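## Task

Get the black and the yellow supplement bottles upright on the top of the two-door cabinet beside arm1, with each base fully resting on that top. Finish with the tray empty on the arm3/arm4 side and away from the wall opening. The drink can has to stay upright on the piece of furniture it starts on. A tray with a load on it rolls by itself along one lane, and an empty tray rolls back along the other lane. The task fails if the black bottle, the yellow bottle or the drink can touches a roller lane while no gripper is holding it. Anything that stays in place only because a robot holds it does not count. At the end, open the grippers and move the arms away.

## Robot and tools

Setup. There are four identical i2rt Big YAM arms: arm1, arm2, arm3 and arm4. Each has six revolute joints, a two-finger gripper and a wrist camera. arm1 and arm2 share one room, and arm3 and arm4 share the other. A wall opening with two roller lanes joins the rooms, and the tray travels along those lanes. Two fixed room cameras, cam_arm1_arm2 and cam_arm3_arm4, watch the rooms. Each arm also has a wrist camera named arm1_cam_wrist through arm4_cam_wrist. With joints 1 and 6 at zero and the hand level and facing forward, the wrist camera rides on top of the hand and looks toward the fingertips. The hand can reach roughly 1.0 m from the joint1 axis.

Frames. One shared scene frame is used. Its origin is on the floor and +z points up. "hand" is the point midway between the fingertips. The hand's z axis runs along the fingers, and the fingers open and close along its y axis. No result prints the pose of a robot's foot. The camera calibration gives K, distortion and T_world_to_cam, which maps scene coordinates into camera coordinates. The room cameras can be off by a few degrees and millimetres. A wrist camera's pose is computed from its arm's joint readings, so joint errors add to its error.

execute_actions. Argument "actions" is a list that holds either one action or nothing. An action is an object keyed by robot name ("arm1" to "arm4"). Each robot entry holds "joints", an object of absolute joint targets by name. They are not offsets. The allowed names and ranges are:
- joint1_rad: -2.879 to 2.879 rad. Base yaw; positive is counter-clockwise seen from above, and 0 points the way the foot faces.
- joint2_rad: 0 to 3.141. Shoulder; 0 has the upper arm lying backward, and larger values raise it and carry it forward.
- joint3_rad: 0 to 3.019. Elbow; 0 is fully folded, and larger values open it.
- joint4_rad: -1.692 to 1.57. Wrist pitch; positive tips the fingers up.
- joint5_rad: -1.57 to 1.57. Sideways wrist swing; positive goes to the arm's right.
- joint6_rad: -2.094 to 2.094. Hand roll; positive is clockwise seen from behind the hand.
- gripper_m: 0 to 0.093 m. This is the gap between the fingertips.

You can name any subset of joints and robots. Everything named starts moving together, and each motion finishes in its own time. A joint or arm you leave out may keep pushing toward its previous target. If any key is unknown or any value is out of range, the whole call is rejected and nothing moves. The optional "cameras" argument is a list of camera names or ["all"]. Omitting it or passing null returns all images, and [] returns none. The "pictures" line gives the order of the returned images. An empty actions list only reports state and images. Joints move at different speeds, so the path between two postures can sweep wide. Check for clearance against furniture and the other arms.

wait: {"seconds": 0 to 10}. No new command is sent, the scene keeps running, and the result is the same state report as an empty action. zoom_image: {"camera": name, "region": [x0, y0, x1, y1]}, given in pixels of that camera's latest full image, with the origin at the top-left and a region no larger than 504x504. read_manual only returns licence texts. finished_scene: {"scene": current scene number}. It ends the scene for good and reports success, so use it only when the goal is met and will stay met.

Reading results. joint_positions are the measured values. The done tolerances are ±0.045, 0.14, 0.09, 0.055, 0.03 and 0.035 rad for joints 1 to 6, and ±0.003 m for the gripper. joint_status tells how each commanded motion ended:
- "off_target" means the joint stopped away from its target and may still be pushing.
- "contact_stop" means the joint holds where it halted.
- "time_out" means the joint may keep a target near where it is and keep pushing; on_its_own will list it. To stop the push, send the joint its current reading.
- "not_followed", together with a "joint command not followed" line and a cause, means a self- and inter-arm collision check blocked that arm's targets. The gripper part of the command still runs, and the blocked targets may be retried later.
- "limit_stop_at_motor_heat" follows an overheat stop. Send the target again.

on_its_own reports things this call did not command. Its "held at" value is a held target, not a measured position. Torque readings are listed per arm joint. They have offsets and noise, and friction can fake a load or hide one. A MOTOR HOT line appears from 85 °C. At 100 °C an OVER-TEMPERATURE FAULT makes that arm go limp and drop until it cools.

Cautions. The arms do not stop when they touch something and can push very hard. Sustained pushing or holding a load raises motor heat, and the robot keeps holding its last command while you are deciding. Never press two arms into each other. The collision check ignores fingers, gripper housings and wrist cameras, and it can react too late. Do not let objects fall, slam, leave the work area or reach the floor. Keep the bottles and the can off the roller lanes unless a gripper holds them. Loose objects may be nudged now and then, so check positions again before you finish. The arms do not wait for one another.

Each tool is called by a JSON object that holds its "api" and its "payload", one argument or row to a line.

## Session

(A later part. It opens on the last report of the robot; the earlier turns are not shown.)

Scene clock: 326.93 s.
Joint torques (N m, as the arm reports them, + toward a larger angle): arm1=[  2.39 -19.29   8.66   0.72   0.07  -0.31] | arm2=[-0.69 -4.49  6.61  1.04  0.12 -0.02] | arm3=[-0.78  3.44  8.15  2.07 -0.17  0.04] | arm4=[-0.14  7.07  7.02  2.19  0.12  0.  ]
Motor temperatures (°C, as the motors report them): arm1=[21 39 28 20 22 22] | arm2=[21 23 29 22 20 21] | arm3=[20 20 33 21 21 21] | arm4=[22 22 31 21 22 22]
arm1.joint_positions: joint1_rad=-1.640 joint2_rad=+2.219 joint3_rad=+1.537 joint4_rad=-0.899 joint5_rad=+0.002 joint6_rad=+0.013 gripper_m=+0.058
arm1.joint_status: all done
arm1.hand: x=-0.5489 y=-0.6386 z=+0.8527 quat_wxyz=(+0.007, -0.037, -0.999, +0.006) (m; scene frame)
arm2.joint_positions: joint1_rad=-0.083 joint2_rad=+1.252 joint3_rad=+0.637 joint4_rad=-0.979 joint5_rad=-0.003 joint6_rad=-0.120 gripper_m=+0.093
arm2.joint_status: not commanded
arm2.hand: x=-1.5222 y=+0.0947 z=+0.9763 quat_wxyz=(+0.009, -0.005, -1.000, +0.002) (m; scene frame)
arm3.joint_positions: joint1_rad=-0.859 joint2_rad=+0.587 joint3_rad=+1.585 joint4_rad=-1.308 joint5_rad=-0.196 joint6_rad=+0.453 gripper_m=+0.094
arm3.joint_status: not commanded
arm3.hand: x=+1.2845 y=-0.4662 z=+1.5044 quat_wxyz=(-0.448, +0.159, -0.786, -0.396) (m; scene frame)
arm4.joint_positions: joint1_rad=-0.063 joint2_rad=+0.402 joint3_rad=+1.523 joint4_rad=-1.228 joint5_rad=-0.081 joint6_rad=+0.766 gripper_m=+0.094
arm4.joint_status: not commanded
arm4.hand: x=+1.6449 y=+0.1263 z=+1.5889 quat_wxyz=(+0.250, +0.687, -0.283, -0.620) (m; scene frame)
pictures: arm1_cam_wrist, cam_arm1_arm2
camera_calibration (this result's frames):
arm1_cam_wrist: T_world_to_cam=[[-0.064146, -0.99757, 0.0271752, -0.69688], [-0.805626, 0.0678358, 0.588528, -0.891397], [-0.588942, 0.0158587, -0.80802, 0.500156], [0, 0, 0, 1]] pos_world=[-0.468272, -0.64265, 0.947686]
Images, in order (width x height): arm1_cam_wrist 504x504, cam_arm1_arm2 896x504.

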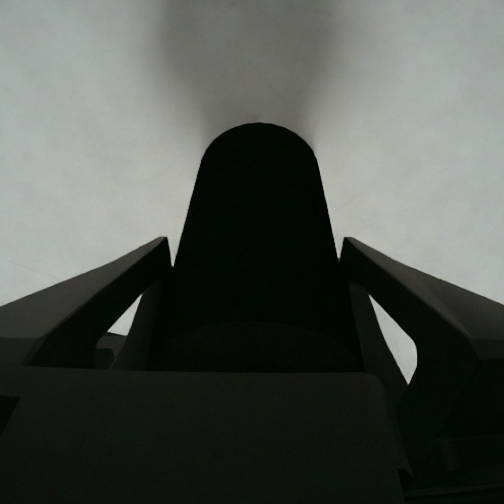

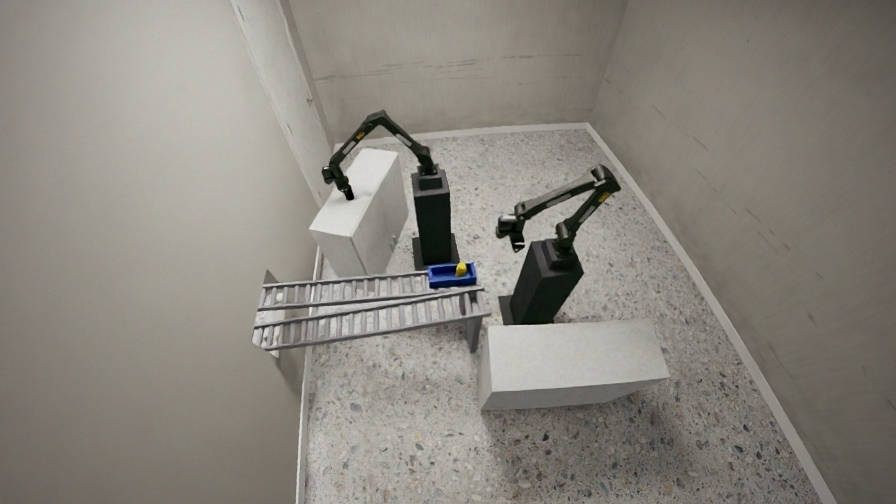

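{"api": "execute_actions", "payload": {
  "actions": [
    {"arm1": {"joints": {"joint3_rad": 1.505, "joint4_rad": -0.842}}}
  ],
  "cameras": ["arm1_cam_wrist"]
}}

Scene clock: 332.27 s.
Joint torques (N m, as the arm reports them, + toward a larger angle): arm1=[  2.27 -19.1    6.69   0.76   0.05  -0.33] | arm2=[-0.72 -4.5   6.62  1.04  0.12 -0.03] | arm3=[-1.52  3.69  8.07  2.05 -0.12  0.04] | arm4=[-0.39  5.99  6.96  2.19  0.08  0.05]
Motor temperatures (°C, as the motors report them): arm1=[21 39 28 20 22 22] | arm2=[21 23 29 22 20 21] | arm3=[20 20 33 21 21 21] | arm4=[22 23 31 21 22 22]
arm1.joint_positions: joint1_rad=-1.640 joint2_rad=+2.216 joint3_rad=+1.513 joint4_rad=-0.851 joint5_rad=+0.002 joint6_rad=+0.013 gripper_m=+0.058
arm1.joint_status: all done
arm1.hand: x=-0.5481 y=-0.6387 z=+0.8475 quat_wxyz=(-0.007, -0.037, -0.999, +0.006) (m; scene frame)
arm2.joint_positions: joint1_rad=-0.083 joint2_rad=+1.252 joint3_rad=+0.637 joint4_rad=-0.979 joint5_rad=-0.003 joint6_rad=-0.120 gripper_m=+0.093
arm2.joint_status: not commanded
arm2.hand: x=-1.5222 y=+0.0947 z=+0.9763 quat_wxyz=(+0.009, -0.005, -1.000, +0.002) (m; scene frame)
arm3.joint_positions: joint1_rad=-0.859 joint2_rad=+0.587 joint3_rad=+1.585 joint4_rad=-1.308 joint5_rad=-0.196 joint6_rad=+0.453 gripper_m=+0.094
arm3.joint_status: not commanded
arm3.hand: x=+1.2845 y=-0.4662 z=+1.5044 quat_wxyz=(-0.448, +0.159, -0.786, -0.396) (m; scene frame)
arm4.joint_positions: joint1_rad=-0.063 joint2_rad=+0.402 joint3_rad=+1.523 joint4_rad=-1.228 joint5_rad=-0.081 joint6_rad=+0.766 gripper_m=+0.094
arm4.joint_status: not commanded
arm4.hand: x=+1.6449 y=+0.1263 z=+1.5889 quat_wxyz=(+0.250, +0.687, -0.283, -0.620) (m; scene frame)
pictures: arm1_cam_wrist
camera_calibration (this result's frames):
arm1_cam_wrist: T_world_to_cam=[[-0.0646054, -0.997543, 0.0270961, -0.696956], [-0.821256, 0.068574, 0.566424, -0.877048], [-0.566891, 0.0143413, -0.823668, 0.520833], [0, 0, 0, 1]] pos_world=[-0.470053, -0.642571, 0.94466]
Images, in order (width x height): arm1_cam_wrist 504x504.

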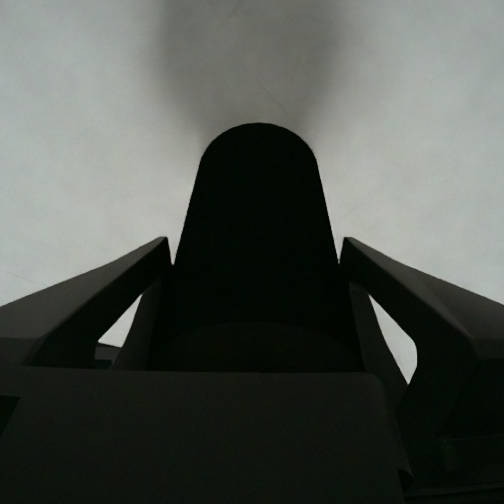

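{"api": "execute_actions", "payload": {
  "actions": [
    {"arm1": {"joints": {"gripper_m": 0.085}}}
  ],
  "cameras": ["arm1_cam_wrist"]
}}

Scene clock: 335.83 s.
Joint torques (N m, as the arm reports them, + toward a larger angle): arm1=[  2.55 -19.08   7.24   0.81   0.06  -0.34] | arm2=[-0.7  -4.53  6.6   1.04  0.12 -0.02] | arm3=[-1.24  3.8   8.14  2.09 -0.12  0.03] | arm4=[0.14 6.35 6.85 2.17 0.12 0.02]
Motor temperatures (°C, as the motors report them): arm1=[21 38 28 20 22 22] | arm2=[21 23 29 22 20 21] | arm3=[20 20 33 21 21 21] | arm4=[22 23 31 21 22 22]
arm1.joint_positions: joint1_rad=-1.640 joint2_rad=+2.216 joint3_rad=+1.507 joint4_rad=-0.850 joint5_rad=+0.001 joint6_rad=+0.013 gripper_m=+0.085
arm1.joint_status: all done
arm1.hand: x=-0.5509 y=-0.6384 z=+0.8457 quat_wxyz=(-0.004, -0.037, -0.999, +0.006) (m; scene frame)
arm2.joint_positions: joint1_rad=-0.083 joint2_rad=+1.252 joint3_rad=+0.637 joint4_rad=-0.979 joint5_rad=-0.003 joint6_rad=-0.120 gripper_m=+0.093
arm2.joint_status: not commanded
arm2.hand: x=-1.5222 y=+0.0947 z=+0.9763 quat_wxyz=(+0.009, -0.005, -1.000, +0.002) (m; scene frame)
arm3.joint_positions: joint1_rad=-0.859 joint2_rad=+0.587 joint3_rad=+1.585 joint4_rad=-1.308 joint5_rad=-0.196 joint6_rad=+0.453 gripper_m=+0.094
arm3.joint_status: not commanded
arm3.hand: x=+1.2845 y=-0.4662 z=+1.5044 quat_wxyz=(-0.448, +0.159, -0.786, -0.396) (m; scene frame)
arm4.joint_positions: joint1_rad=-0.063 joint2_rad=+0.402 joint3_rad=+1.523 joint4_rad=-1.228 joint5_rad=-0.081 joint6_rad=+0.766 gripper_m=+0.094
arm4.joint_status: not commanded
arm4.hand: x=+1.6449 y=+0.1263 z=+1.5889 quat_wxyz=(+0.250, +0.687, -0.283, -0.620) (m; scene frame)
pictures: arm1_cam_wrist
camera_calibration (this result's frames):
arm1_cam_wrist: T_world_to_cam=[[-0.0645102, -0.997569, 0.02635, -0.696137], [-0.818248, 0.067992, 0.57083, -0.880814], [-0.571234, 0.0152635, -0.820645, 0.513401], [0, 0, 0, 1]] pos_world=[-0.472361, -0.642393, 0.942458]
Images, in order (width x height): arm1_cam_wrist 504x504.

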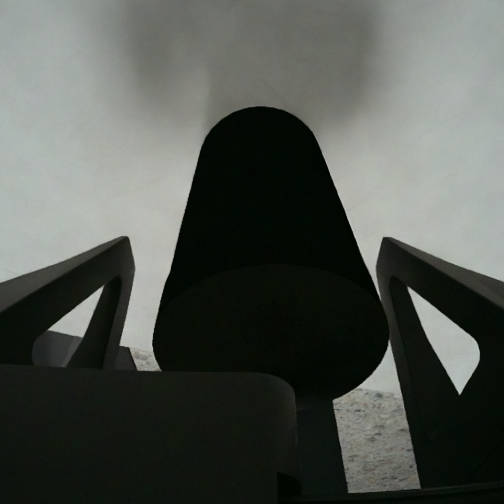

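{"api": "execute_actions", "payload": {
  "actions": [],
  "cameras": ["arm1_cam_wrist", "cam_arm1_arm2"]
}}

{"api": "zoom_image", "payload": {
  "camera": "cam_arm1_arm2",
  "region": [300, 130, 420, 250]
}}

Scene clock: 339.47 s.
Joint torques (N m, as the arm reports them, + toward a larger angle): arm1=[  2.45 -19.13   7.3    0.7    0.07  -0.33] | arm2=[-0.69 -4.51  6.6   1.04  0.12 -0.02] | arm3=[-1.54  3.65  7.89  1.78 -0.09  0.01] | arm4=[-0.43  6.46  6.97  2.16  0.12  0.02]
Motor temperatures (°C, as the motors report them): arm1=[21 38 28 20 22 22] | arm2=[21 23 29 22 20 21] | arm3=[20 20 33 21 21 21] | arm4=[22 23 31 21 22 22]
arm1.joint_positions: joint1_rad=-1.640 joint2_rad=+2.216 joint3_rad=+1.507 joint4_rad=-0.850 joint5_rad=+0.001 joint6_rad=+0.013 gripper_m=+0.085
arm1.joint_status: all done
arm1.hand: x=-0.5509 y=-0.6384 z=+0.8457 quat_wxyz=(-0.004, -0.037, -0.999, +0.006) (m; scene frame)
arm2.joint_positions: joint1_rad=-0.083 joint2_rad=+1.252 joint3_rad=+0.637 joint4_rad=-0.979 joint5_rad=-0.003 joint6_rad=-0.120 gripper_m=+0.093
arm2.joint_status: not commanded
arm2.hand: x=-1.5222 y=+0.0947 z=+0.9763 quat_wxyz=(+0.009, -0.005, -1.000, +0.002) (m; scene frame)
arm3.joint_positions: joint1_rad=-0.859 joint2_rad=+0.587 joint3_rad=+1.585 joint4_rad=-1.308 joint5_rad=-0.196 joint6_rad=+0.453 gripper_m=+0.094
arm3.joint_status: not commanded
arm3.hand: x=+1.2845 y=-0.4662 z=+1.5044 quat_wxyz=(-0.448, +0.159, -0.786, -0.396) (m; scene frame)
arm4.joint_positions: joint1_rad=-0.063 joint2_rad=+0.402 joint3_rad=+1.523 joint4_rad=-1.228 joint5_rad=-0.081 joint6_rad=+0.766 gripper_m=+0.094
arm4.joint_status: not commanded
arm4.hand: x=+1.6449 y=+0.1263 z=+1.5889 quat_wxyz=(+0.250, +0.687, -0.283, -0.620) (m; scene frame)
pictures: arm1_cam_wrist, cam_arm1_arm2
camera_calibration (this result's frames):
arm1_cam_wrist: T_world_to_cam=[[-0.0645102, -0.997569, 0.02635, -0.696137], [-0.818248, 0.067992, 0.57083, -0.880814], [-0.571234, 0.0152635, -0.820645, 0.513401], [0, 0, 0, 1]] pos_world=[-0.472361, -0.642393, 0.942458]
Images, in order (width x height): arm1_cam_wrist 504x504, cam_arm1_arm2 896x504.

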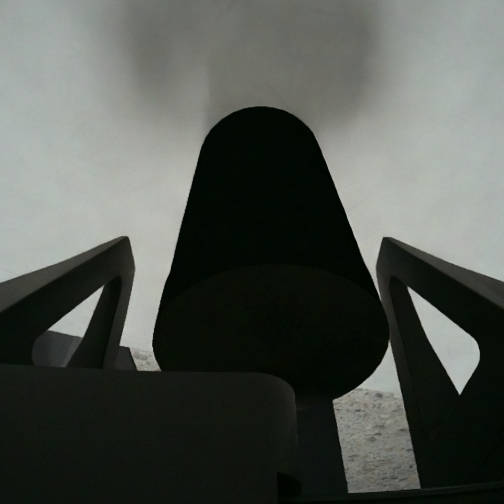

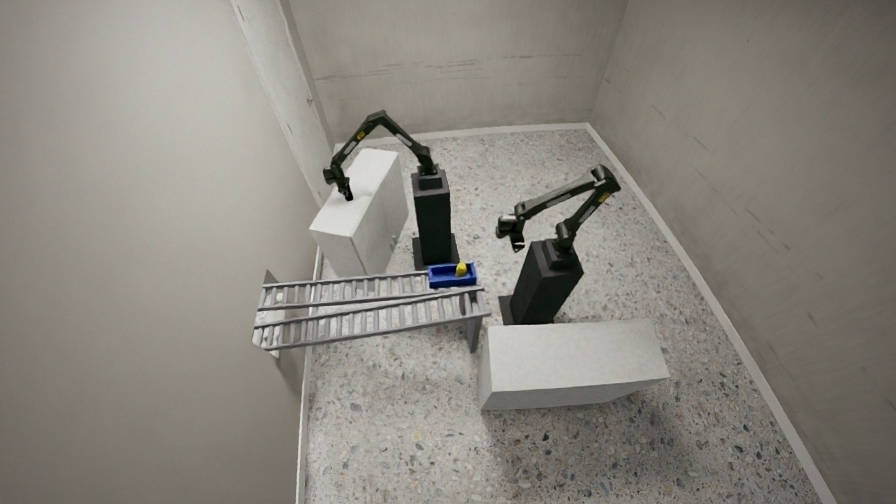

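Region (300, 130, 420, 250) of cam_arm1_arm2's 896x504 image, scaled by 4.200, with more detail than that image has.

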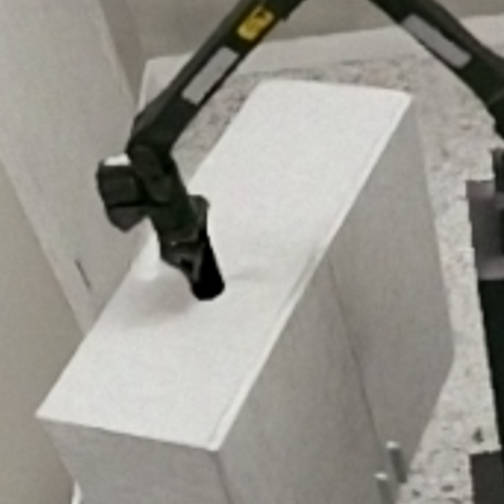

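{"api": "execute_actions", "payload": {
  "actions": [
    {"arm1": {"joints": {"joint3_rad": 1.77, "joint4_rad": -1.115, "gripper_m": 0.093}}}
  ],
  "cameras": ["arm1_cam_wrist"]
}}

{"api": "execute_actions", "payload": {
  "actions": [
    {"arm1": {"joints": {"joint1_rad": 0.165, "joint2_rad": 2.32, "joint3_rad": 1.715, "joint4_rad": -0.955, "joint6_rad": 0.169, "gripper_m": 0.086}}}
  ],
  "cameras": ["arm1_cam_wrist", "cam_arm1_arm2"]
}}

Scene clock: 369.80 s.
Joint torques (N m, as the arm reports them, + toward a larger angle): arm1=[  2.38 -19.91  10.94   0.28   0.07  -0.34] | arm2=[-0.71 -4.52  6.62  1.04  0.12 -0.02] | arm3=[-0.85  3.36  7.91  2.2  -0.14  0.05] | arm4=[-0.03  6.82  7.11  2.02  0.16  0.04]
Motor temperatures (°C, as the motors report them): arm1=[21 39 28 20 22 22] | arm2=[21 23 29 22 20 21] | arm3=[20 20 34 21 21 21] | arm4=[22 23 31 21 22 22]
arm1.joint_positions: joint1_rad=-1.640 joint2_rad=+2.202 joint3_rad=+1.743 joint4_rad=-1.107 joint5_rad=+0.001 joint6_rad=+0.013 gripper_m=+0.093
arm1.joint_status: all done
arm1.hand: x=-0.5034 y=-0.6405 z=+0.9293 quat_wxyz=(-0.001, -0.037, -0.999, +0.006) (m; scene frame)
arm2.joint_positions: joint1_rad=-0.083 joint2_rad=+1.252 joint3_rad=+0.637 joint4_rad=-0.979 joint5_rad=-0.003 joint6_rad=-0.120 gripper_m=+0.093
arm2.joint_status: not commanded
arm2.hand: x=-1.5222 y=+0.0947 z=+0.9763 quat_wxyz=(+0.009, -0.005, -1.000, +0.002) (m; scene frame)
arm3.joint_positions: joint1_rad=-0.859 joint2_rad=+0.587 joint3_rad=+1.585 joint4_rad=-1.308 joint5_rad=-0.196 joint6_rad=+0.453 gripper_m=+0.094
arm3.joint_status: not commanded
arm3.hand: x=+1.2845 y=-0.4662 z=+1.5044 quat_wxyz=(-0.448, +0.159, -0.786, -0.396) (m; scene frame)
arm4.joint_positions: joint1_rad=-0.063 joint2_rad=+0.402 joint3_rad=+1.523 joint4_rad=-1.228 joint5_rad=-0.081 joint6_rad=+0.766 gripper_m=+0.094
arm4.joint_status: not commanded
arm4.hand: x=+1.6449 y=+0.1263 z=+1.5889 quat_wxyz=(+0.250, +0.687, -0.283, -0.620) (m; scene frame)
pictures: arm1_cam_wrist
camera_calibration (this result's frames):
arm1_cam_wrist: T_world_to_cam=[[-0.0644114, -0.997575, 0.0263683, -0.697317], [-0.814752, 0.0678274, 0.575829, -0.892442], [-0.576221, 0.0156063, -0.817145, 0.603624], [0, 0, 0, 1]] pos_world=[-0.424213, -0.644514, 1.02553]
Images, in order (width x height): arm1_cam_wrist 504x504.

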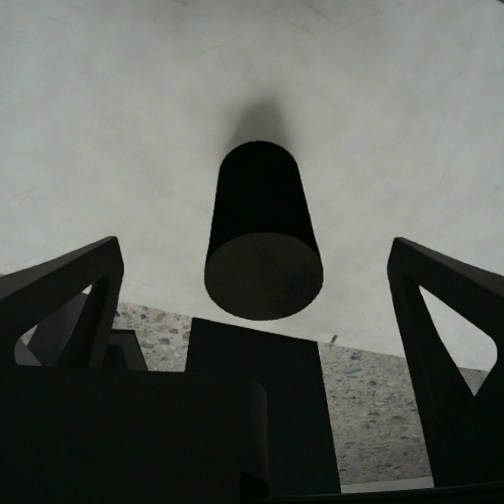

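Scene clock: 371.87 s.
Joint torques (N m, as the arm reports them, + toward a larger angle): arm1=[  0.59 -21.03   7.81   0.25   0.18  -0.05] | arm2=[-0.7  -4.51  6.62  1.04  0.12 -0.02] | arm3=[-1.37  3.47  8.19  2.23 -0.13  0.03] | arm4=[-0.13  6.64  6.89  2.12  0.14  0.08]
Motor temperatures (°C, as the motors report them): arm1=[21 39 28 20 22 22] | arm2=[21 23 29 22 20 21] | arm3=[20 20 34 21 21 21] | arm4=[22 23 31 21 22 22]
arm1.joint_positions: joint1_rad=+0.176 joint2_rad=+2.330 joint3_rad=+1.716 joint4_rad=-0.950 joint5_rad=-0.002 joint6_rad=+0.153 gripper_m=+0.086
arm1.joint_status: all done
arm1.hand: x=-1.2641 y=+0.0335 z=+0.8367 quat_wxyz=(+0.004, +0.718, -0.696, -0.001) (m; scene frame)
arm2.joint_positions: joint1_rad=-0.083 joint2_rad=+1.252 joint3_rad=+0.637 joint4_rad=-0.979 joint5_rad=-0.003 joint6_rad=-0.120 gripper_m=+0.093
arm2.joint_status: not commanded
arm2.hand: x=-1.5222 y=+0.0947 z=+0.9763 quat_wxyz=(+0.009, -0.005, -1.000, +0.002) (m; scene frame)
arm3.joint_positions: joint1_rad=-0.859 joint2_rad=+0.587 joint3_rad=+1.585 joint4_rad=-1.308 joint5_rad=-0.196 joint6_rad=+0.453 gripper_m=+0.094
arm3.joint_status: not commanded
arm3.hand: x=+1.2845 y=-0.4662 z=+1.5044 quat_wxyz=(-0.448, +0.159, -0.786, -0.396) (m; scene frame)
arm4.joint_positions: joint1_rad=-0.063 joint2_rad=+0.402 joint3_rad=+1.523 joint4_rad=-1.228 joint5_rad=-0.081 joint6_rad=+0.766 gripper_m=+0.094
arm4.joint_status: not commanded
arm4.hand: x=+1.6449 y=+0.1263 z=+1.5889 quat_wxyz=(+0.250, +0.687, -0.283, -0.620) (m; scene frame)
pictures: arm1_cam_wrist, cam_arm1_arm2
camera_calibration (this result's frames):
arm1_cam_wrist: T_world_to_cam=[[0.999179, 0.0398054, 0.00757976, 1.25389], [0.0280123, -0.81371, 0.580595, -0.413778], [0.0292786, -0.579906, -0.814157, 0.861987], [0, 0, 0, 1]] pos_world=[-1.2665, 0.113265, 0.932526]
Images, in order (width x height): arm1_cam_wrist 504x504, cam_arm1_arm2 896x504.

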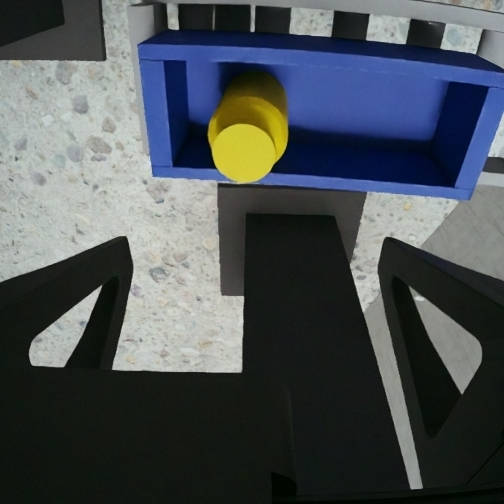

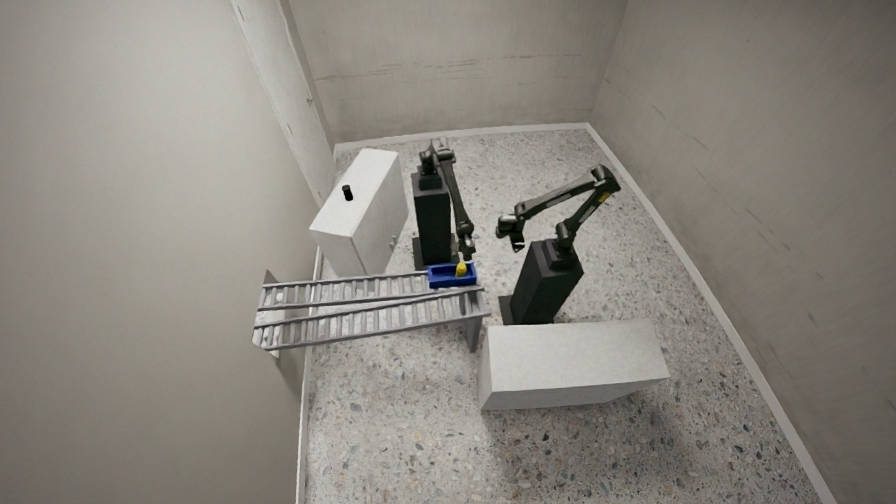

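{"api": "zoom_image", "payload": {
  "camera": "arm1_cam_wrist",
  "region": [120, 0, 504, 220]
}}

Region (120, 0, 504, 220) of arm1_cam_wrist's 504x504 image, scaled by 1.312, with more detail than that image has; it fills the top 289 rows of this view, and the rest is white.

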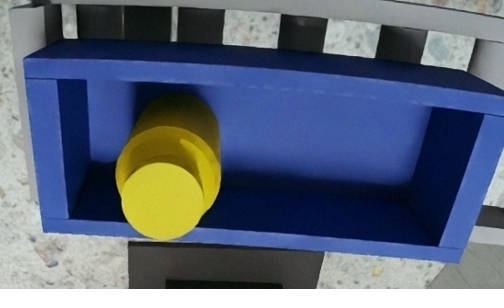

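{"api": "execute_actions", "payload": {
  "actions": [
    {"arm1": {"joints": {"joint1_rad": 0.195, "joint2_rad": 2.498, "joint3_rad": 1.692, "joint4_rad": -0.75, "joint6_rad": 0.205}}}
  ],
  "cameras": ["arm1_cam_wrist"]
}}

Scene clock: 404.73 s.
Joint torques (N m, as the arm reports them, + toward a larger angle): arm1=[  2.99 -20.94   7.77   0.66   0.19  -0.06] | arm2=[-0.71 -4.51  6.62  1.03  0.12 -0.02] | arm3=[-0.91  3.11  8.04  2.28 -0.18  0.05] | arm4=[0.03 6.75 7.09 2.17 0.1  0.03]
Motor temperatures (°C, as the motors report them): arm1=[21 41 29 20 22 22] | arm2=[21 23 29 22 20 21] | arm3=[20 20 34 21 21 21] | arm4=[22 23 32 21 22 22]
arm1.joint_positions: joint1_rad=+0.184 joint2_rad=+2.512 joint3_rad=+1.679 joint4_rad=-0.759 joint5_rad=-0.002 joint6_rad=+0.190 gripper_m=+0.086
arm1.joint_status: all done
arm1.hand: x=-1.2650 y=+0.0059 z=+0.7148 quat_wxyz=(+0.012, +0.708, -0.706, +0.010) (m; scene frame)
arm2.joint_positions: joint1_rad=-0.083 joint2_rad=+1.252 joint3_rad=+0.637 joint4_rad=-0.979 joint5_rad=-0.003 joint6_rad=-0.120 gripper_m=+0.093
arm2.joint_status: not commanded
arm2.hand: x=-1.5222 y=+0.0947 z=+0.9763 quat_wxyz=(+0.009, -0.005, -1.000, +0.002) (m; scene frame)
arm3.joint_positions: joint1_rad=-0.859 joint2_rad=+0.587 joint3_rad=+1.585 joint4_rad=-1.308 joint5_rad=-0.196 joint6_rad=+0.453 gripper_m=+0.094
arm3.joint_status: not commanded
arm3.hand: x=+1.2845 y=-0.4662 z=+1.5044 quat_wxyz=(-0.448, +0.159, -0.786, -0.396) (m; scene frame)
arm4.joint_positions: joint1_rad=-0.063 joint2_rad=+0.402 joint3_rad=+1.523 joint4_rad=-1.228 joint5_rad=-0.081 joint6_rad=+0.766 gripper_m=+0.094
arm4.joint_status: not commanded
arm4.hand: x=+1.6449 y=+0.1263 z=+1.5889 quat_wxyz=(+0.250, +0.687, -0.283, -0.620) (m; scene frame)
pictures: arm1_cam_wrist
camera_calibration (this result's frames):
arm1_cam_wrist: T_world_to_cam=[[0.999849, 0.0120303, 0.0125551, 1.25429], [0.00203666, -0.798088, 0.602537, -0.414012], [0.0172688, -0.602421, -0.797992, 0.720101], [0, 0, 0, 1]] pos_world=[-1.26569, 0.0882967, 0.808345]
Images, in order (width x height): arm1_cam_wrist 504x504.

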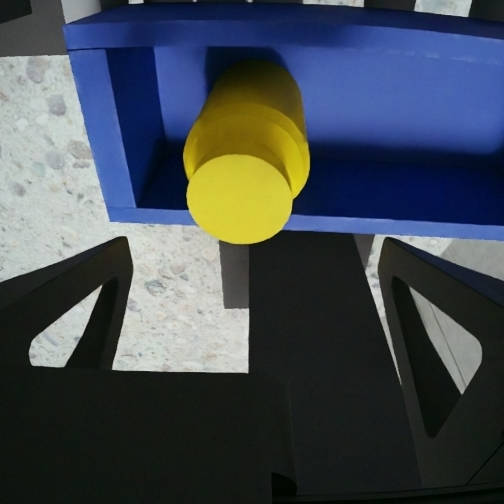

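{"api": "execute_actions", "payload": {
  "actions": [
    {"arm1": {"joints": {"joint2_rad": 2.689, "joint3_rad": 1.819, "joint4_rad": -0.671}}}
  ],
  "cameras": ["arm1_cam_wrist"]
}}

Scene clock: 425.53 s.
Joint torques (N m, as the arm reports them, + toward a larger angle): arm1=[  3.11 -21.52   7.19   0.44   0.2   -0.06] | arm2=[-0.71 -4.51  6.6   1.04  0.12 -0.02] | arm3=[-0.8   2.76  8.05  2.15 -0.11  0.04] | arm4=[0.02 6.31 6.97 2.15 0.08 0.04]
Motor temperatures (°C, as the motors report them): arm1=[21 42 29 20 22 22] | arm2=[21 23 29 22 20 21] | arm3=[20 20 34 21 21 21] | arm4=[22 23 32 22 22 22]
arm1.joint_positions: joint1_rad=+0.184 joint2_rad=+2.697 joint3_rad=+1.806 joint4_rad=-0.672 joint5_rad=-0.002 joint6_rad=+0.190 gripper_m=+0.086
arm1.joint_status: all done
arm1.hand: x=-1.2683 y=+0.0204 z=+0.6340 quat_wxyz=(+0.003, +0.708, -0.706, -0.002) (m; scene frame)
arm2.joint_positions: joint1_rad=-0.083 joint2_rad=+1.252 joint3_rad=+0.637 joint4_rad=-0.979 joint5_rad=-0.003 joint6_rad=-0.120 gripper_m=+0.093
arm2.joint_status: not commanded
arm2.hand: x=-1.5222 y=+0.0947 z=+0.9763 quat_wxyz=(+0.009, -0.005, -1.000, +0.002) (m; scene frame)
arm3.joint_positions: joint1_rad=-0.859 joint2_rad=+0.587 joint3_rad=+1.585 joint4_rad=-1.308 joint5_rad=-0.196 joint6_rad=+0.453 gripper_m=+0.094
arm3.joint_status: not commanded
arm3.hand: x=+1.2845 y=-0.4662 z=+1.5044 quat_wxyz=(-0.448, +0.159, -0.786, -0.396) (m; scene frame)
arm4.joint_positions: joint1_rad=-0.063 joint2_rad=+0.402 joint3_rad=+1.523 joint4_rad=-1.228 joint5_rad=-0.081 joint6_rad=+0.766 gripper_m=+0.094
arm4.joint_status: not commanded
arm4.hand: x=+1.6449 y=+0.1263 z=+1.5889 quat_wxyz=(+0.250, +0.687, -0.283, -0.620) (m; scene frame)
pictures: arm1_cam_wrist
camera_calibration (this result's frames):
arm1_cam_wrist: T_world_to_cam=[[0.999907, 0.0115642, 0.00729476, 1.26186], [0.00520125, -0.815128, 0.579258, -0.334616], [0.0126448, -0.579166, -0.815112, 0.668915], [0, 0, 0, 1]] pos_world=[-1.26846, 0.100065, 0.729865]
Images, in order (width x height): arm1_cam_wrist 504x504.

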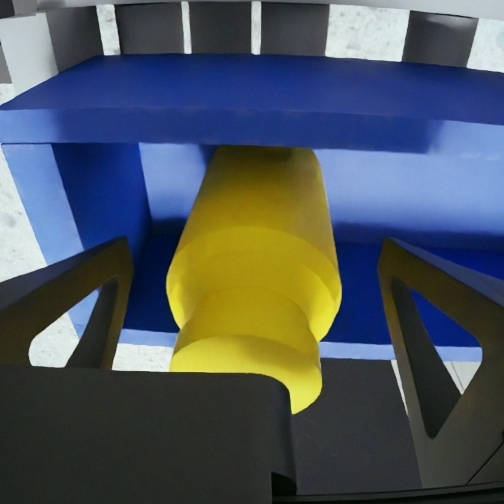

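{"api": "execute_actions", "payload": {
  "actions": [
    {"arm1": {"joints": {"joint2_rad": 2.738, "joint3_rad": 1.835, "joint4_rad": -0.65}}}
  ],
  "cameras": ["arm1_cam_wrist"]
}}

Scene clock: 439.43 s.
Joint torques (N m, as the arm reports them, + toward a larger angle): arm1=[  3.59 -19.11   8.2    0.67   0.19  -0.05] | arm2=[-0.72 -4.5   6.61  1.04  0.12 -0.02] | arm3=[-1.01  3.44  8.1   2.15 -0.18  0.03] | arm4=[-0.12  6.53  6.97  2.16  0.11  0.07]
Motor temperatures (°C, as the motors report them): arm1=[21 43 29 20 22 22] | arm2=[21 23 29 22 20 21] | arm3=[20 20 35 21 21 21] | arm4=[22 23 32 22 22 22]
arm1.joint_positions: joint1_rad=+0.184 joint2_rad=+2.720 joint3_rad=+1.807 joint4_rad=-0.658 joint5_rad=-0.002 joint6_rad=+0.190 gripper_m=+0.086
arm1.joint_status: all done
arm1.hand: x=-1.2672 y=+0.0140 z=+0.6201 quat_wxyz=(+0.006, +0.708, -0.706, +0.002) (m; scene frame)
arm2.joint_positions: joint1_rad=-0.083 joint2_rad=+1.252 joint3_rad=+0.637 joint4_rad=-0.979 joint5_rad=-0.003 joint6_rad=-0.120 gripper_m=+0.093
arm2.joint_status: not commanded
arm2.hand: x=-1.5222 y=+0.0947 z=+0.9763 quat_wxyz=(+0.009, -0.005, -1.000, +0.002) (m; scene frame)
arm3.joint_positions: joint1_rad=-0.859 joint2_rad=+0.587 joint3_rad=+1.585 joint4_rad=-1.308 joint5_rad=-0.196 joint6_rad=+0.453 gripper_m=+0.094
arm3.joint_status: not commanded
arm3.hand: x=+1.2845 y=-0.4662 z=+1.5044 quat_wxyz=(-0.448, +0.159, -0.786, -0.396) (m; scene frame)
arm4.joint_positions: joint1_rad=-0.063 joint2_rad=+0.402 joint3_rad=+1.523 joint4_rad=-1.228 joint5_rad=-0.081 joint6_rad=+0.766 gripper_m=+0.094
arm4.joint_status: not commanded
arm4.hand: x=+1.6449 y=+0.1263 z=+1.5889 quat_wxyz=(+0.250, +0.687, -0.283, -0.620) (m; scene frame)
pictures: arm1_cam_wrist
camera_calibration (this result's frames):
arm1_cam_wrist: T_world_to_cam=[[0.999893, 0.0116819, 0.00879908, 1.25992], [0.00431072, -0.810328, 0.585961, -0.337205], [0.0139753, -0.58586, -0.810292, 0.652663], [0, 0, 0, 1]] pos_world=[-1.26745, 0.0944042, 0.71535]
Images, in order (width x height): arm1_cam_wrist 504x504.

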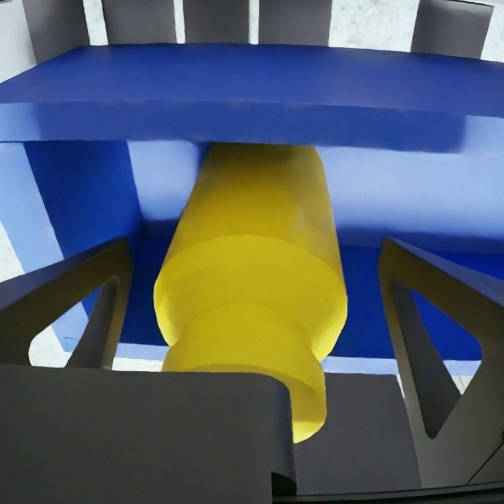

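{"api": "execute_actions", "payload": {
  "actions": [
    {"arm1": {"joints": {"gripper_m": 0.0}}}
  ],
  "cameras": ["arm1_cam_wrist"]
}}

Scene clock: 444.70 s.
Joint torques (N m, as the arm reports them, + toward a larger angle): arm1=[  2.69 -19.21   8.4    0.74   0.19  -0.09] | arm2=[-0.73 -4.51  6.61  1.05  0.12 -0.02] | arm3=[-1.07  3.19  8.1   1.92 -0.09  0.02] | arm4=[-0.56  6.56  7.07  2.29  0.12  0.06]
Motor temperatures (°C, as the motors report them): arm1=[21 43 29 20 22 22] | arm2=[21 23 30 22 20 21] | arm3=[20 20 35 21 21 21] | arm4=[22 23 32 22 22 22]
arm1.joint_positions: joint1_rad=+0.184 joint2_rad=+2.720 joint3_rad=+1.807 joint4_rad=-0.657 joint5_rad=-0.001 joint6_rad=+0.191 gripper_m=+0.061
arm1.joint_status: gripper_m off_target (ended at +0.061, target +0.000)
arm1.hand: x=-1.2673 y=+0.0142 z=+0.6201 quat_wxyz=(+0.005, +0.708, -0.707, +0.001) (m; scene frame)
arm2.joint_positions: joint1_rad=-0.083 joint2_rad=+1.252 joint3_rad=+0.637 joint4_rad=-0.979 joint5_rad=-0.003 joint6_rad=-0.120 gripper_m=+0.093
arm2.joint_status: not commanded
arm2.hand: x=-1.5222 y=+0.0947 z=+0.9763 quat_wxyz=(+0.009, -0.005, -1.000, +0.002) (m; scene frame)
arm3.joint_positions: joint1_rad=-0.859 joint2_rad=+0.587 joint3_rad=+1.585 joint4_rad=-1.308 joint5_rad=-0.196 joint6_rad=+0.453 gripper_m=+0.094
arm3.joint_status: not commanded
arm3.hand: x=+1.2845 y=-0.4662 z=+1.5044 quat_wxyz=(-0.448, +0.159, -0.786, -0.396) (m; scene frame)
arm4.joint_positions: joint1_rad=-0.063 joint2_rad=+0.402 joint3_rad=+1.523 joint4_rad=-1.228 joint5_rad=-0.081 joint6_rad=+0.766 gripper_m=+0.094
arm4.joint_status: not commanded
arm4.hand: x=+1.6449 y=+0.1263 z=+1.5889 quat_wxyz=(+0.250, +0.687, -0.283, -0.620) (m; scene frame)
pictures: arm1_cam_wrist
camera_calibration (this result's frames):
arm1_cam_wrist: T_world_to_cam=[[0.999893, 0.0112884, 0.00934768, 1.25974], [0.00368832, -0.811071, 0.584936, -0.337139], [0.0141846, -0.584839, -0.811025, 0.653519], [0, 0, 0, 1]] pos_world=[-1.26763, 0.0945392, 0.71545]
Images, in order (width x height): arm1_cam_wrist 504x504.

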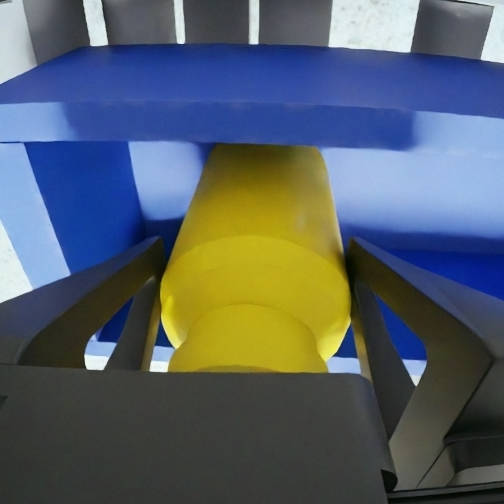

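{"api": "execute_actions", "payload": {
  "actions": [
    {"arm1": {"joints": {"joint2_rad": 2.528, "joint3_rad": 1.70, "joint4_rad": -0.747}}}
  ],
  "cameras": ["arm1_cam_wrist"]
}}

Scene clock: 455.30 s.
Joint torques (N m, as the arm reports them, + toward a larger angle): arm1=[  2.84 -19.54   7.14   0.31   0.1   -0.07] | arm2=[-0.72 -4.5   6.62  1.04  0.12 -0.02] | arm3=[-0.19  3.61  7.9   2.15 -0.17  0.05] | arm4=[0.13 6.9  7.03 2.16 0.1  0.07]
Motor temperatures (°C, as the motors report them): arm1=[21 43 29 20 22 22] | arm2=[21 23 30 22 20 21] | arm3=[20 20 35 21 21 21] | arm4=[22 23 32 22 22 22]
arm1.joint_positions: joint1_rad=+0.185 joint2_rad=+2.508 joint3_rad=+1.695 joint4_rad=-0.742 joint5_rad=+0.001 joint6_rad=+0.192 gripper_m=+0.000
arm1.joint_status: all done
arm1.on_its_own: gripper_m moved -0.061 to your old target +0.000
arm1.hand: x=-1.2676 y=+0.0198 z=+0.7213 quat_wxyz=(+0.000, +0.707, -0.707, -0.004) (m; scene frame)
arm2.joint_positions: joint1_rad=-0.083 joint2_rad=+1.252 joint3_rad=+0.637 joint4_rad=-0.979 joint5_rad=-0.003 joint6_rad=-0.120 gripper_m=+0.093
arm2.joint_status: not commanded
arm2.hand: x=-1.5222 y=+0.0947 z=+0.9763 quat_wxyz=(+0.009, -0.005, -1.000, +0.002) (m; scene frame)
arm3.joint_positions: joint1_rad=-0.859 joint2_rad=+0.587 joint3_rad=+1.585 joint4_rad=-1.308 joint5_rad=-0.196 joint6_rad=+0.453 gripper_m=+0.094
arm3.joint_status: not commanded
arm3.hand: x=+1.2845 y=-0.4662 z=+1.5044 quat_wxyz=(-0.448, +0.159, -0.786, -0.396) (m; scene frame)
arm4.joint_positions: joint1_rad=-0.063 joint2_rad=+0.402 joint3_rad=+1.523 joint4_rad=-1.228 joint5_rad=-0.081 joint6_rad=+0.766 gripper_m=+0.094
arm4.joint_status: not commanded
arm4.hand: x=+1.6449 y=+0.1263 z=+1.5889 quat_wxyz=(+0.250, +0.687, -0.283, -0.620) (m; scene frame)
pictures: arm1_cam_wrist
camera_calibration (this result's frames):
arm1_cam_wrist: T_world_to_cam=[[0.999903, 0.0106795, 0.00891183, 1.25937], [0.00365156, -0.819776, 0.572672, -0.382863], [0.0134215, -0.572584, -0.819736, 0.743942], [0, 0, 0, 1]] pos_world=[-1.26784, 0.0986575, 0.817868]
Images, in order (width x height): arm1_cam_wrist 504x504.

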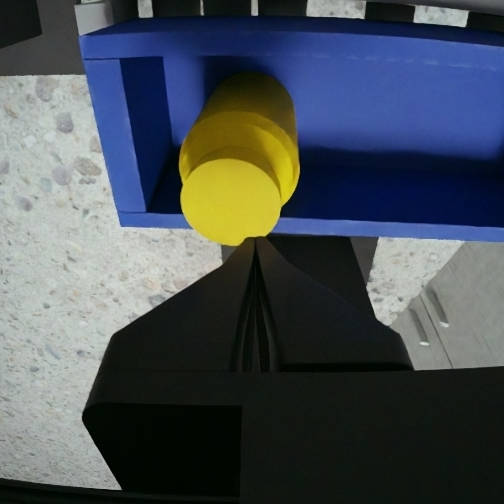

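{"api": "execute_actions", "payload": {
  "actions": [
    {"arm1": {"joints": {"joint1_rad": 0.202, "gripper_m": 0.083}}}
  ],
  "cameras": []
}}

{"api": "execute_actions", "payload": {
  "actions": [
    {"arm1": {"joints": {"joint2_rad": 2.739, "joint3_rad": 1.859, "joint4_rad": -0.666}}}
  ],
  "cameras": ["arm1_cam_wrist"]
}}

Scene clock: 513.80 s.
Joint torques (N m, as the arm reports them, + toward a larger angle): arm1=[  3.28 -18.87   7.11   0.2    0.12  -0.06] | arm2=[-0.74 -4.52  6.61  1.04  0.12 -0.02] | arm3=[-1.6   3.55  7.96  2.36 -0.13  0.02] | arm4=[-0.2   7.09  6.99  2.19  0.12  0.05]
Motor temperatures (°C, as the motors report them): arm1=[21 43 29 20 22 22] | arm2=[21 23 30 22 20 21] | arm3=[20 20 35 21 21 21] | arm4=[22 23 32 22 22 22]
arm1.joint_positions: joint1_rad=+0.190 joint2_rad=+2.508 joint3_rad=+1.695 joint4_rad=-0.742 joint5_rad=+0.001 joint6_rad=+0.192 gripper_m=+0.083
arm1.joint_status: all done
arm1.hand: x=-1.2709 y=+0.0191 z=+0.7213 quat_wxyz=(+0.000, +0.709, -0.705, -0.004) (m; scene frame)
arm2.joint_positions: joint1_rad=-0.083 joint2_rad=+1.252 joint3_rad=+0.637 joint4_rad=-0.979 joint5_rad=-0.003 joint6_rad=-0.120 gripper_m=+0.093
arm2.joint_status: not commanded
arm2.hand: x=-1.5222 y=+0.0947 z=+0.9763 quat_wxyz=(+0.009, -0.005, -1.000, +0.002) (m; scene frame)
arm3.joint_positions: joint1_rad=-0.859 joint2_rad=+0.587 joint3_rad=+1.585 joint4_rad=-1.308 joint5_rad=-0.196 joint6_rad=+0.453 gripper_m=+0.094
arm3.joint_status: not commanded
arm3.hand: x=+1.2845 y=-0.4662 z=+1.5044 quat_wxyz=(-0.448, +0.159, -0.786, -0.396) (m; scene frame)
arm4.joint_positions: joint1_rad=-0.063 joint2_rad=+0.402 joint3_rad=+1.523 joint4_rad=-1.228 joint5_rad=-0.081 joint6_rad=+0.766 gripper_m=+0.094
arm4.joint_status: not commanded
arm4.hand: x=+1.6449 y=+0.1263 z=+1.5889 quat_wxyz=(+0.250, +0.687, -0.283, -0.620) (m; scene frame)
pictures: none
No camera images: the call's "cameras" was empty. Leave "cameras" out to get every camera's image.

Scene clock: 514.93 s.
Joint torques (N m, as the arm reports them, + toward a larger angle): arm1=[  3.08 -21.21   7.66   0.55   0.11  -0.07] | arm2=[-0.71 -4.5   6.61  1.04  0.12 -0.02] | arm3=[-1.53  2.86  7.83  2.01 -0.1   0.07] | arm4=[-0.23  6.42  6.99  2.19  0.13  0.05]
Motor temperatures (°C, as the motors report them): arm1=[21 43 29 20 22 22] | arm2=[21 23 30 22 20 21] | arm3=[20 20 35 21 21 21] | arm4=[22 23 32 22 22 22]
arm1.joint_positions: joint1_rad=+0.190 joint2_rad=+2.751 joint3_rad=+1.839 joint4_rad=-0.668 joint5_rad=+0.001 joint6_rad=+0.192 gripper_m=+0.083
arm1.joint_status: all done
arm1.hand: x=-1.2705 y=+0.0136 z=+0.6084 quat_wxyz=(+0.007, +0.709, -0.705, +0.006) (m; scene frame)
arm2.joint_positions: joint1_rad=-0.083 joint2_rad=+1.252 joint3_rad=+0.637 joint4_rad=-0.979 joint5_rad=-0.003 joint6_rad=-0.120 gripper_m=+0.093
arm2.joint_status: not commanded
arm2.hand: x=-1.5222 y=+0.0947 z=+0.9763 quat_wxyz=(+0.009, -0.005, -1.000, +0.002) (m; scene frame)
arm3.joint_positions: joint1_rad=-0.859 joint2_rad=+0.587 joint3_rad=+1.585 joint4_rad=-1.308 joint5_rad=-0.196 joint6_rad=+0.453 gripper_m=+0.094
arm3.joint_status: not commanded
arm3.hand: x=+1.2845 y=-0.4662 z=+1.5044 quat_wxyz=(-0.448, +0.159, -0.786, -0.396) (m; scene frame)
arm4.joint_positions: joint1_rad=-0.063 joint2_rad=+0.402 joint3_rad=+1.523 joint4_rad=-1.228 joint5_rad=-0.081 joint6_rad=+0.766 gripper_m=+0.094
arm4.joint_status: not commanded
arm4.hand: x=+1.6449 y=+0.1263 z=+1.5889 quat_wxyz=(+0.250, +0.687, -0.283, -0.620) (m; scene frame)
pictures: arm1_cam_wrist
camera_calibration (this result's frames):
arm1_cam_wrist: T_world_to_cam=[[0.999774, 0.0164567, 0.0134781, 1.26034], [0.00525818, -0.805151, 0.593047, -0.333829], [0.0206115, -0.592842, -0.805055, 0.648351], [0, 0, 0, 1]] pos_world=[-1.27166, 0.094846, 0.702948]
Images, in order (width x height): arm1_cam_wrist 504x504.

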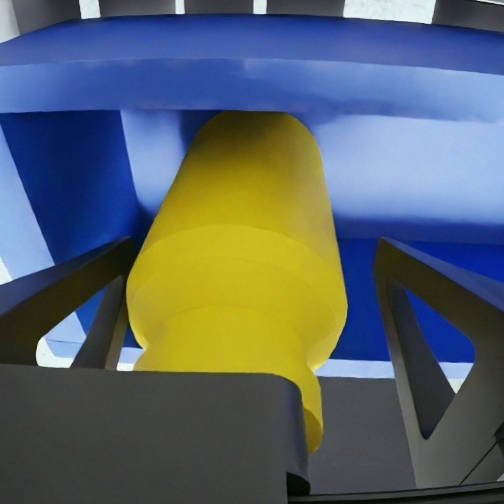

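{"api": "execute_actions", "payload": {
  "actions": [
    {"arm1": {"joints": {"joint4_rad": -0.626}}}
  ],
  "cameras": ["arm1_cam_wrist"]
}}

Scene clock: 526.20 s.
Joint torques (N m, as the arm reports them, + toward a larger angle): arm1=[  3.13 -21.6    7.75   0.74   0.1   -0.09] | arm2=[-0.76 -4.49  6.6   1.04  0.12 -0.02] | arm3=[-1.58  3.82  7.91  2.25 -0.11  0.09] | arm4=[-0.34  6.11  7.15  2.03  0.1   0.06]
Motor temperatures (°C, as the motors report them): arm1=[21 45 29 20 22 22] | arm2=[21 23 30 22 20 21] | arm3=[20 20 36 21 21 21] | arm4=[22 23 33 22 22 22]
arm1.joint_positions: joint1_rad=+0.190 joint2_rad=+2.751 joint3_rad=+1.839 joint4_rad=-0.636 joint5_rad=+0.001 joint6_rad=+0.192 gripper_m=+0.083
arm1.joint_status: all done
arm1.hand: x=-1.2721 y=+0.0212 z=+0.6084 quat_wxyz=(-0.002, +0.709, -0.705, -0.007) (m; scene frame)
arm2.joint_positions: joint1_rad=-0.083 joint2_rad=+1.252 joint3_rad=+0.637 joint4_rad=-0.979 joint5_rad=-0.003 joint6_rad=-0.120 gripper_m=+0.093
arm2.joint_status: not commanded
arm2.hand: x=-1.5222 y=+0.0947 z=+0.9763 quat_wxyz=(+0.009, -0.005, -1.000, +0.002) (m; scene frame)
arm3.joint_positions: joint1_rad=-0.859 joint2_rad=+0.587 joint3_rad=+1.585 joint4_rad=-1.308 joint5_rad=-0.196 joint6_rad=+0.453 gripper_m=+0.094
arm3.joint_status: not commanded
arm3.hand: x=+1.2845 y=-0.4662 z=+1.5044 quat_wxyz=(-0.448, +0.159, -0.786, -0.396) (m; scene frame)
arm4.joint_positions: joint1_rad=-0.063 joint2_rad=+0.402 joint3_rad=+1.523 joint4_rad=-1.228 joint5_rad=-0.081 joint6_rad=+0.766 gripper_m=+0.094
arm4.joint_status: not commanded
arm4.hand: x=+1.6449 y=+0.1263 z=+1.5889 quat_wxyz=(+0.250, +0.687, -0.283, -0.620) (m; scene frame)
pictures: arm1_cam_wrist
camera_calibration (this result's frames):
arm1_cam_wrist: T_world_to_cam=[[0.999843, 0.0159315, 0.00775473, 1.26533], [0.00871313, -0.823171, 0.567727, -0.307478], [0.0154282, -0.56757, -0.823181, 0.656784], [0, 0, 0, 1]] pos_world=[-1.27258, 0.0995054, 0.705403]
Images, in order (width x height): arm1_cam_wrist 504x504.

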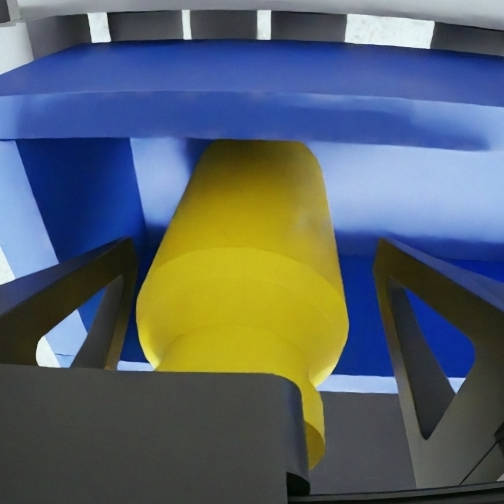

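{"api": "execute_actions", "payload": {
  "actions": [
    {"arm1": {"joints": {"gripper_m": 0.0}}}
  ],
  "cameras": ["arm1_cam_wrist"]
}}

Scene clock: 531.37 s.
Joint torques (N m, as the arm reports them, + toward a larger angle): arm1=[  2.97 -21.65   7.81   0.76   0.12  -0.03] | arm2=[-0.72 -4.52  6.61  1.04  0.12 -0.02] | arm3=[-0.85  3.59  7.99  2.08 -0.1   0.07] | arm4=[-0.31  6.39  7.02  2.19  0.12  0.04]
Motor temperatures (°C, as the motors report them): arm1=[21 45 29 20 22 22] | arm2=[21 23 30 22 20 21] | arm3=[20 20 36 21 21 21] | arm4=[22 23 33 22 22 22]
arm1.joint_positions: joint1_rad=+0.191 joint2_rad=+2.751 joint3_rad=+1.839 joint4_rad=-0.635 joint5_rad=+0.000 joint6_rad=+0.192 gripper_m=+0.064
arm1.joint_status: gripper_m off_target (ended at +0.064, target +0.000)
arm1.hand: x=-1.2730 y=+0.0213 z=+0.6084 quat_wxyz=(-0.002, +0.710, -0.705, -0.008) (m; scene frame)
arm2.joint_positions: joint1_rad=-0.083 joint2_rad=+1.252 joint3_rad=+0.637 joint4_rad=-0.979 joint5_rad=-0.003 joint6_rad=-0.120 gripper_m=+0.093
arm2.joint_status: not commanded
arm2.hand: x=-1.5222 y=+0.0947 z=+0.9763 quat_wxyz=(+0.009, -0.005, -1.000, +0.002) (m; scene frame)
arm3.joint_positions: joint1_rad=-0.859 joint2_rad=+0.587 joint3_rad=+1.585 joint4_rad=-1.308 joint5_rad=-0.196 joint6_rad=+0.453 gripper_m=+0.094
arm3.joint_status: not commanded
arm3.hand: x=+1.2845 y=-0.4662 z=+1.5044 quat_wxyz=(-0.448, +0.159, -0.786, -0.396) (m; scene frame)
arm4.joint_positions: joint1_rad=-0.063 joint2_rad=+0.402 joint3_rad=+1.523 joint4_rad=-1.228 joint5_rad=-0.081 joint6_rad=+0.766 gripper_m=+0.094
arm4.joint_status: not commanded
arm4.hand: x=+1.6449 y=+0.1263 z=+1.5889 quat_wxyz=(+0.250, +0.687, -0.283, -0.620) (m; scene frame)
pictures: arm1_cam_wrist
camera_calibration (this result's frames):
arm1_cam_wrist: T_world_to_cam=[[0.999838, 0.0166906, 0.00678109, 1.26679], [0.00990561, -0.823716, 0.566916, -0.305364], [0.0150479, -0.566757, -0.823748, 0.656709], [0, 0, 0, 1]] pos_world=[-1.27345, 0.0995174, 0.705488]
Images, in order (width x height): arm1_cam_wrist 504x504.

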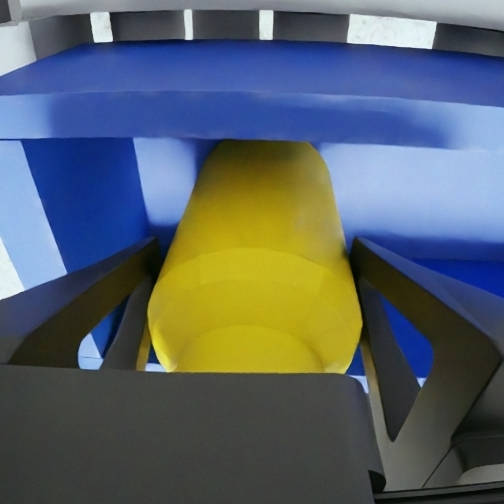

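{"api": "execute_actions", "payload": {
  "actions": [
    {"arm1": {"joints": {"joint2_rad": 2.556, "joint3_rad": 1.718, "joint4_rad": -0.716}}}
  ],
  "cameras": ["arm1_cam_wrist"]
}}

Scene clock: 538.73 s.
Joint torques (N m, as the arm reports them, + toward a larger angle): arm1=[  2.57 -20.1    6.83   0.2    0.12  -0.08] | arm2=[-0.73 -4.53  6.61  1.04  0.12 -0.02] | arm3=[-1.47  3.9   8.1   2.2  -0.13  0.04] | arm4=[-0.07  6.44  7.12  2.16  0.11  0.05]
Motor temperatures (°C, as the motors report them): arm1=[21 46 29 20 22 22] | arm2=[21 23 30 22 20 21] | arm3=[20 20 36 21 21 21] | arm4=[22 23 33 22 22 22]
arm1.joint_positions: joint1_rad=+0.191 joint2_rad=+2.552 joint3_rad=+1.714 joint4_rad=-0.708 joint5_rad=+0.001 joint6_rad=+0.192 gripper_m=+0.064
arm1.joint_status: all done
arm1.hand: x=-1.2723 y=+0.0210 z=+0.6996 quat_wxyz=(-0.002, +0.710, -0.705, -0.008) (m; scene frame)
arm2.joint_positions: joint1_rad=-0.083 joint2_rad=+1.252 joint3_rad=+0.637 joint4_rad=-0.979 joint5_rad=-0.003 joint6_rad=-0.120 gripper_m=+0.093
arm2.joint_status: not commanded
arm2.hand: x=-1.5222 y=+0.0947 z=+0.9763 quat_wxyz=(+0.009, -0.005, -1.000, +0.002) (m; scene frame)
arm3.joint_positions: joint1_rad=-0.859 joint2_rad=+0.587 joint3_rad=+1.585 joint4_rad=-1.308 joint5_rad=-0.196 joint6_rad=+0.453 gripper_m=+0.094
arm3.joint_status: not commanded
arm3.hand: x=+1.2845 y=-0.4662 z=+1.5044 quat_wxyz=(-0.448, +0.159, -0.786, -0.396) (m; scene frame)
arm4.joint_positions: joint1_rad=-0.063 joint2_rad=+0.402 joint3_rad=+1.523 joint4_rad=-1.228 joint5_rad=-0.081 joint6_rad=+0.766 gripper_m=+0.094
arm4.joint_status: not commanded
arm4.hand: x=+1.6449 y=+0.1263 z=+1.5889 quat_wxyz=(+0.250, +0.687, -0.283, -0.620) (m; scene frame)
pictures: arm1_cam_wrist
camera_calibration (this result's frames):
arm1_cam_wrist: T_world_to_cam=[[0.999837, 0.0166647, 0.00687939, 1.26541], [0.00985226, -0.824606, 0.565622, -0.356498], [0.0150987, -0.565462, -0.824636, 0.73234], [0, 0, 0, 1]] pos_world=[-1.27275, 0.0990524, 0.796852]
Images, in order (width x height): arm1_cam_wrist 504x504.

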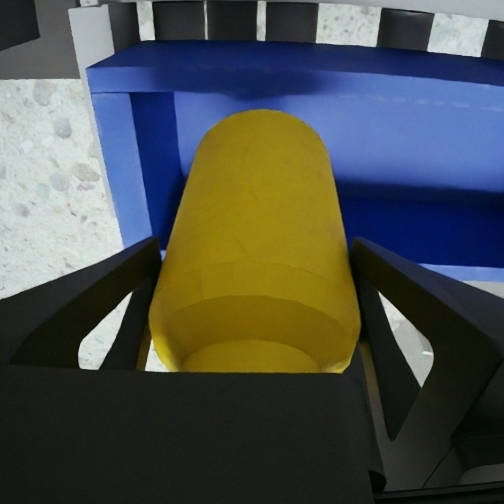

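{"api": "execute_actions", "payload": {
  "actions": [
    {"arm1": {"joints": {"joint1_rad": -1.39, "joint2_rad": 2.29, "joint3_rad": 1.84, "joint4_rad": -1.15}}}
  ],
  "cameras": ["arm1_cam_wrist", "cam_arm1_arm2"]
}}

Scene clock: 579.40 s.
Joint torques (N m, as the arm reports them, + toward a larger angle): arm1=[  2.25 -21.65   9.32   0.05   0.1   -0.08] | arm2=[-0.71 -4.53  6.61  1.04  0.12 -0.02] | arm3=[-1.18  3.73  8.02  2.18 -0.18  0.03] | arm4=[-0.24  6.71  6.97  2.22  0.12  0.04]
Motor temperatures (°C, as the motors report them): arm1=[21 46 29 20 22 22] | arm2=[21 23 30 22 20 21] | arm3=[20 20 36 21 21 21] | arm4=[22 23 33 22 22 22]
arm1.joint_positions: joint1_rad=-1.400 joint2_rad=+2.301 joint3_rad=+1.832 joint4_rad=-1.141 joint5_rad=+0.002 joint6_rad=+0.193 gripper_m=+0.064
arm1.joint_status: all done
arm1.hand: x=-0.5002 y=-0.4843 z=+0.8955 quat_wxyz=(+0.021, -0.007, -1.000, +0.009) (m; scene frame)
arm2.joint_positions: joint1_rad=-0.083 joint2_rad=+1.252 joint3_rad=+0.637 joint4_rad=-0.979 joint5_rad=-0.003 joint6_rad=-0.120 gripper_m=+0.093
arm2.joint_status: not commanded
arm2.hand: x=-1.5222 y=+0.0947 z=+0.9763 quat_wxyz=(+0.009, -0.005, -1.000, +0.002) (m; scene frame)
arm3.joint_positions: joint1_rad=-0.859 joint2_rad=+0.587 joint3_rad=+1.585 joint4_rad=-1.308 joint5_rad=-0.196 joint6_rad=+0.453 gripper_m=+0.094
arm3.joint_status: not commanded
arm3.hand: x=+1.2845 y=-0.4662 z=+1.5044 quat_wxyz=(-0.448, +0.159, -0.786, -0.396) (m; scene frame)
arm4.joint_positions: joint1_rad=-0.063 joint2_rad=+0.402 joint3_rad=+1.523 joint4_rad=-1.228 joint5_rad=-0.081 joint6_rad=+0.766 gripper_m=+0.094
arm4.joint_status: not commanded
arm4.hand: x=+1.6449 y=+0.1263 z=+1.5889 quat_wxyz=(+0.250, +0.687, -0.283, -0.620) (m; scene frame)
pictures: arm1_cam_wrist, cam_arm1_arm2
camera_calibration (this result's frames):
arm1_cam_wrist: T_world_to_cam=[[-0.00292209, -0.999424, 0.0338164, -0.517283], [-0.791541, 0.0229774, 0.610684, -0.922352], [-0.611109, -0.0249826, -0.791152, 0.515031], [0, 0, 0, 1]] pos_world=[-0.41685, -0.482925, 0.988226]
Images, in order (width x height): arm1_cam_wrist 504x504, cam_arm1_arm2 896x504.

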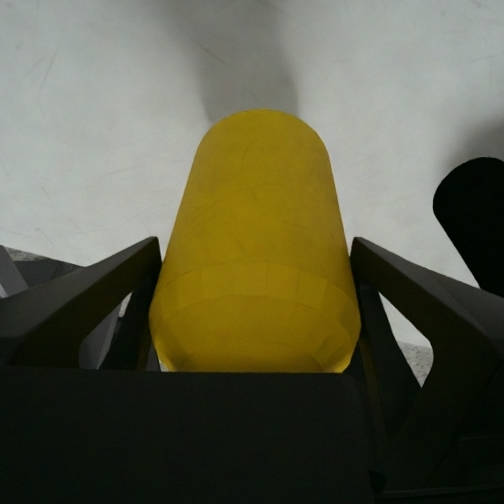

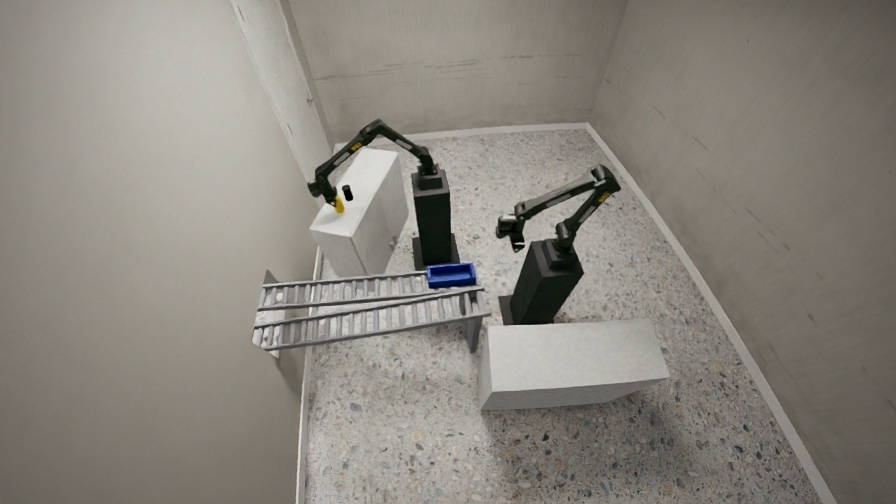

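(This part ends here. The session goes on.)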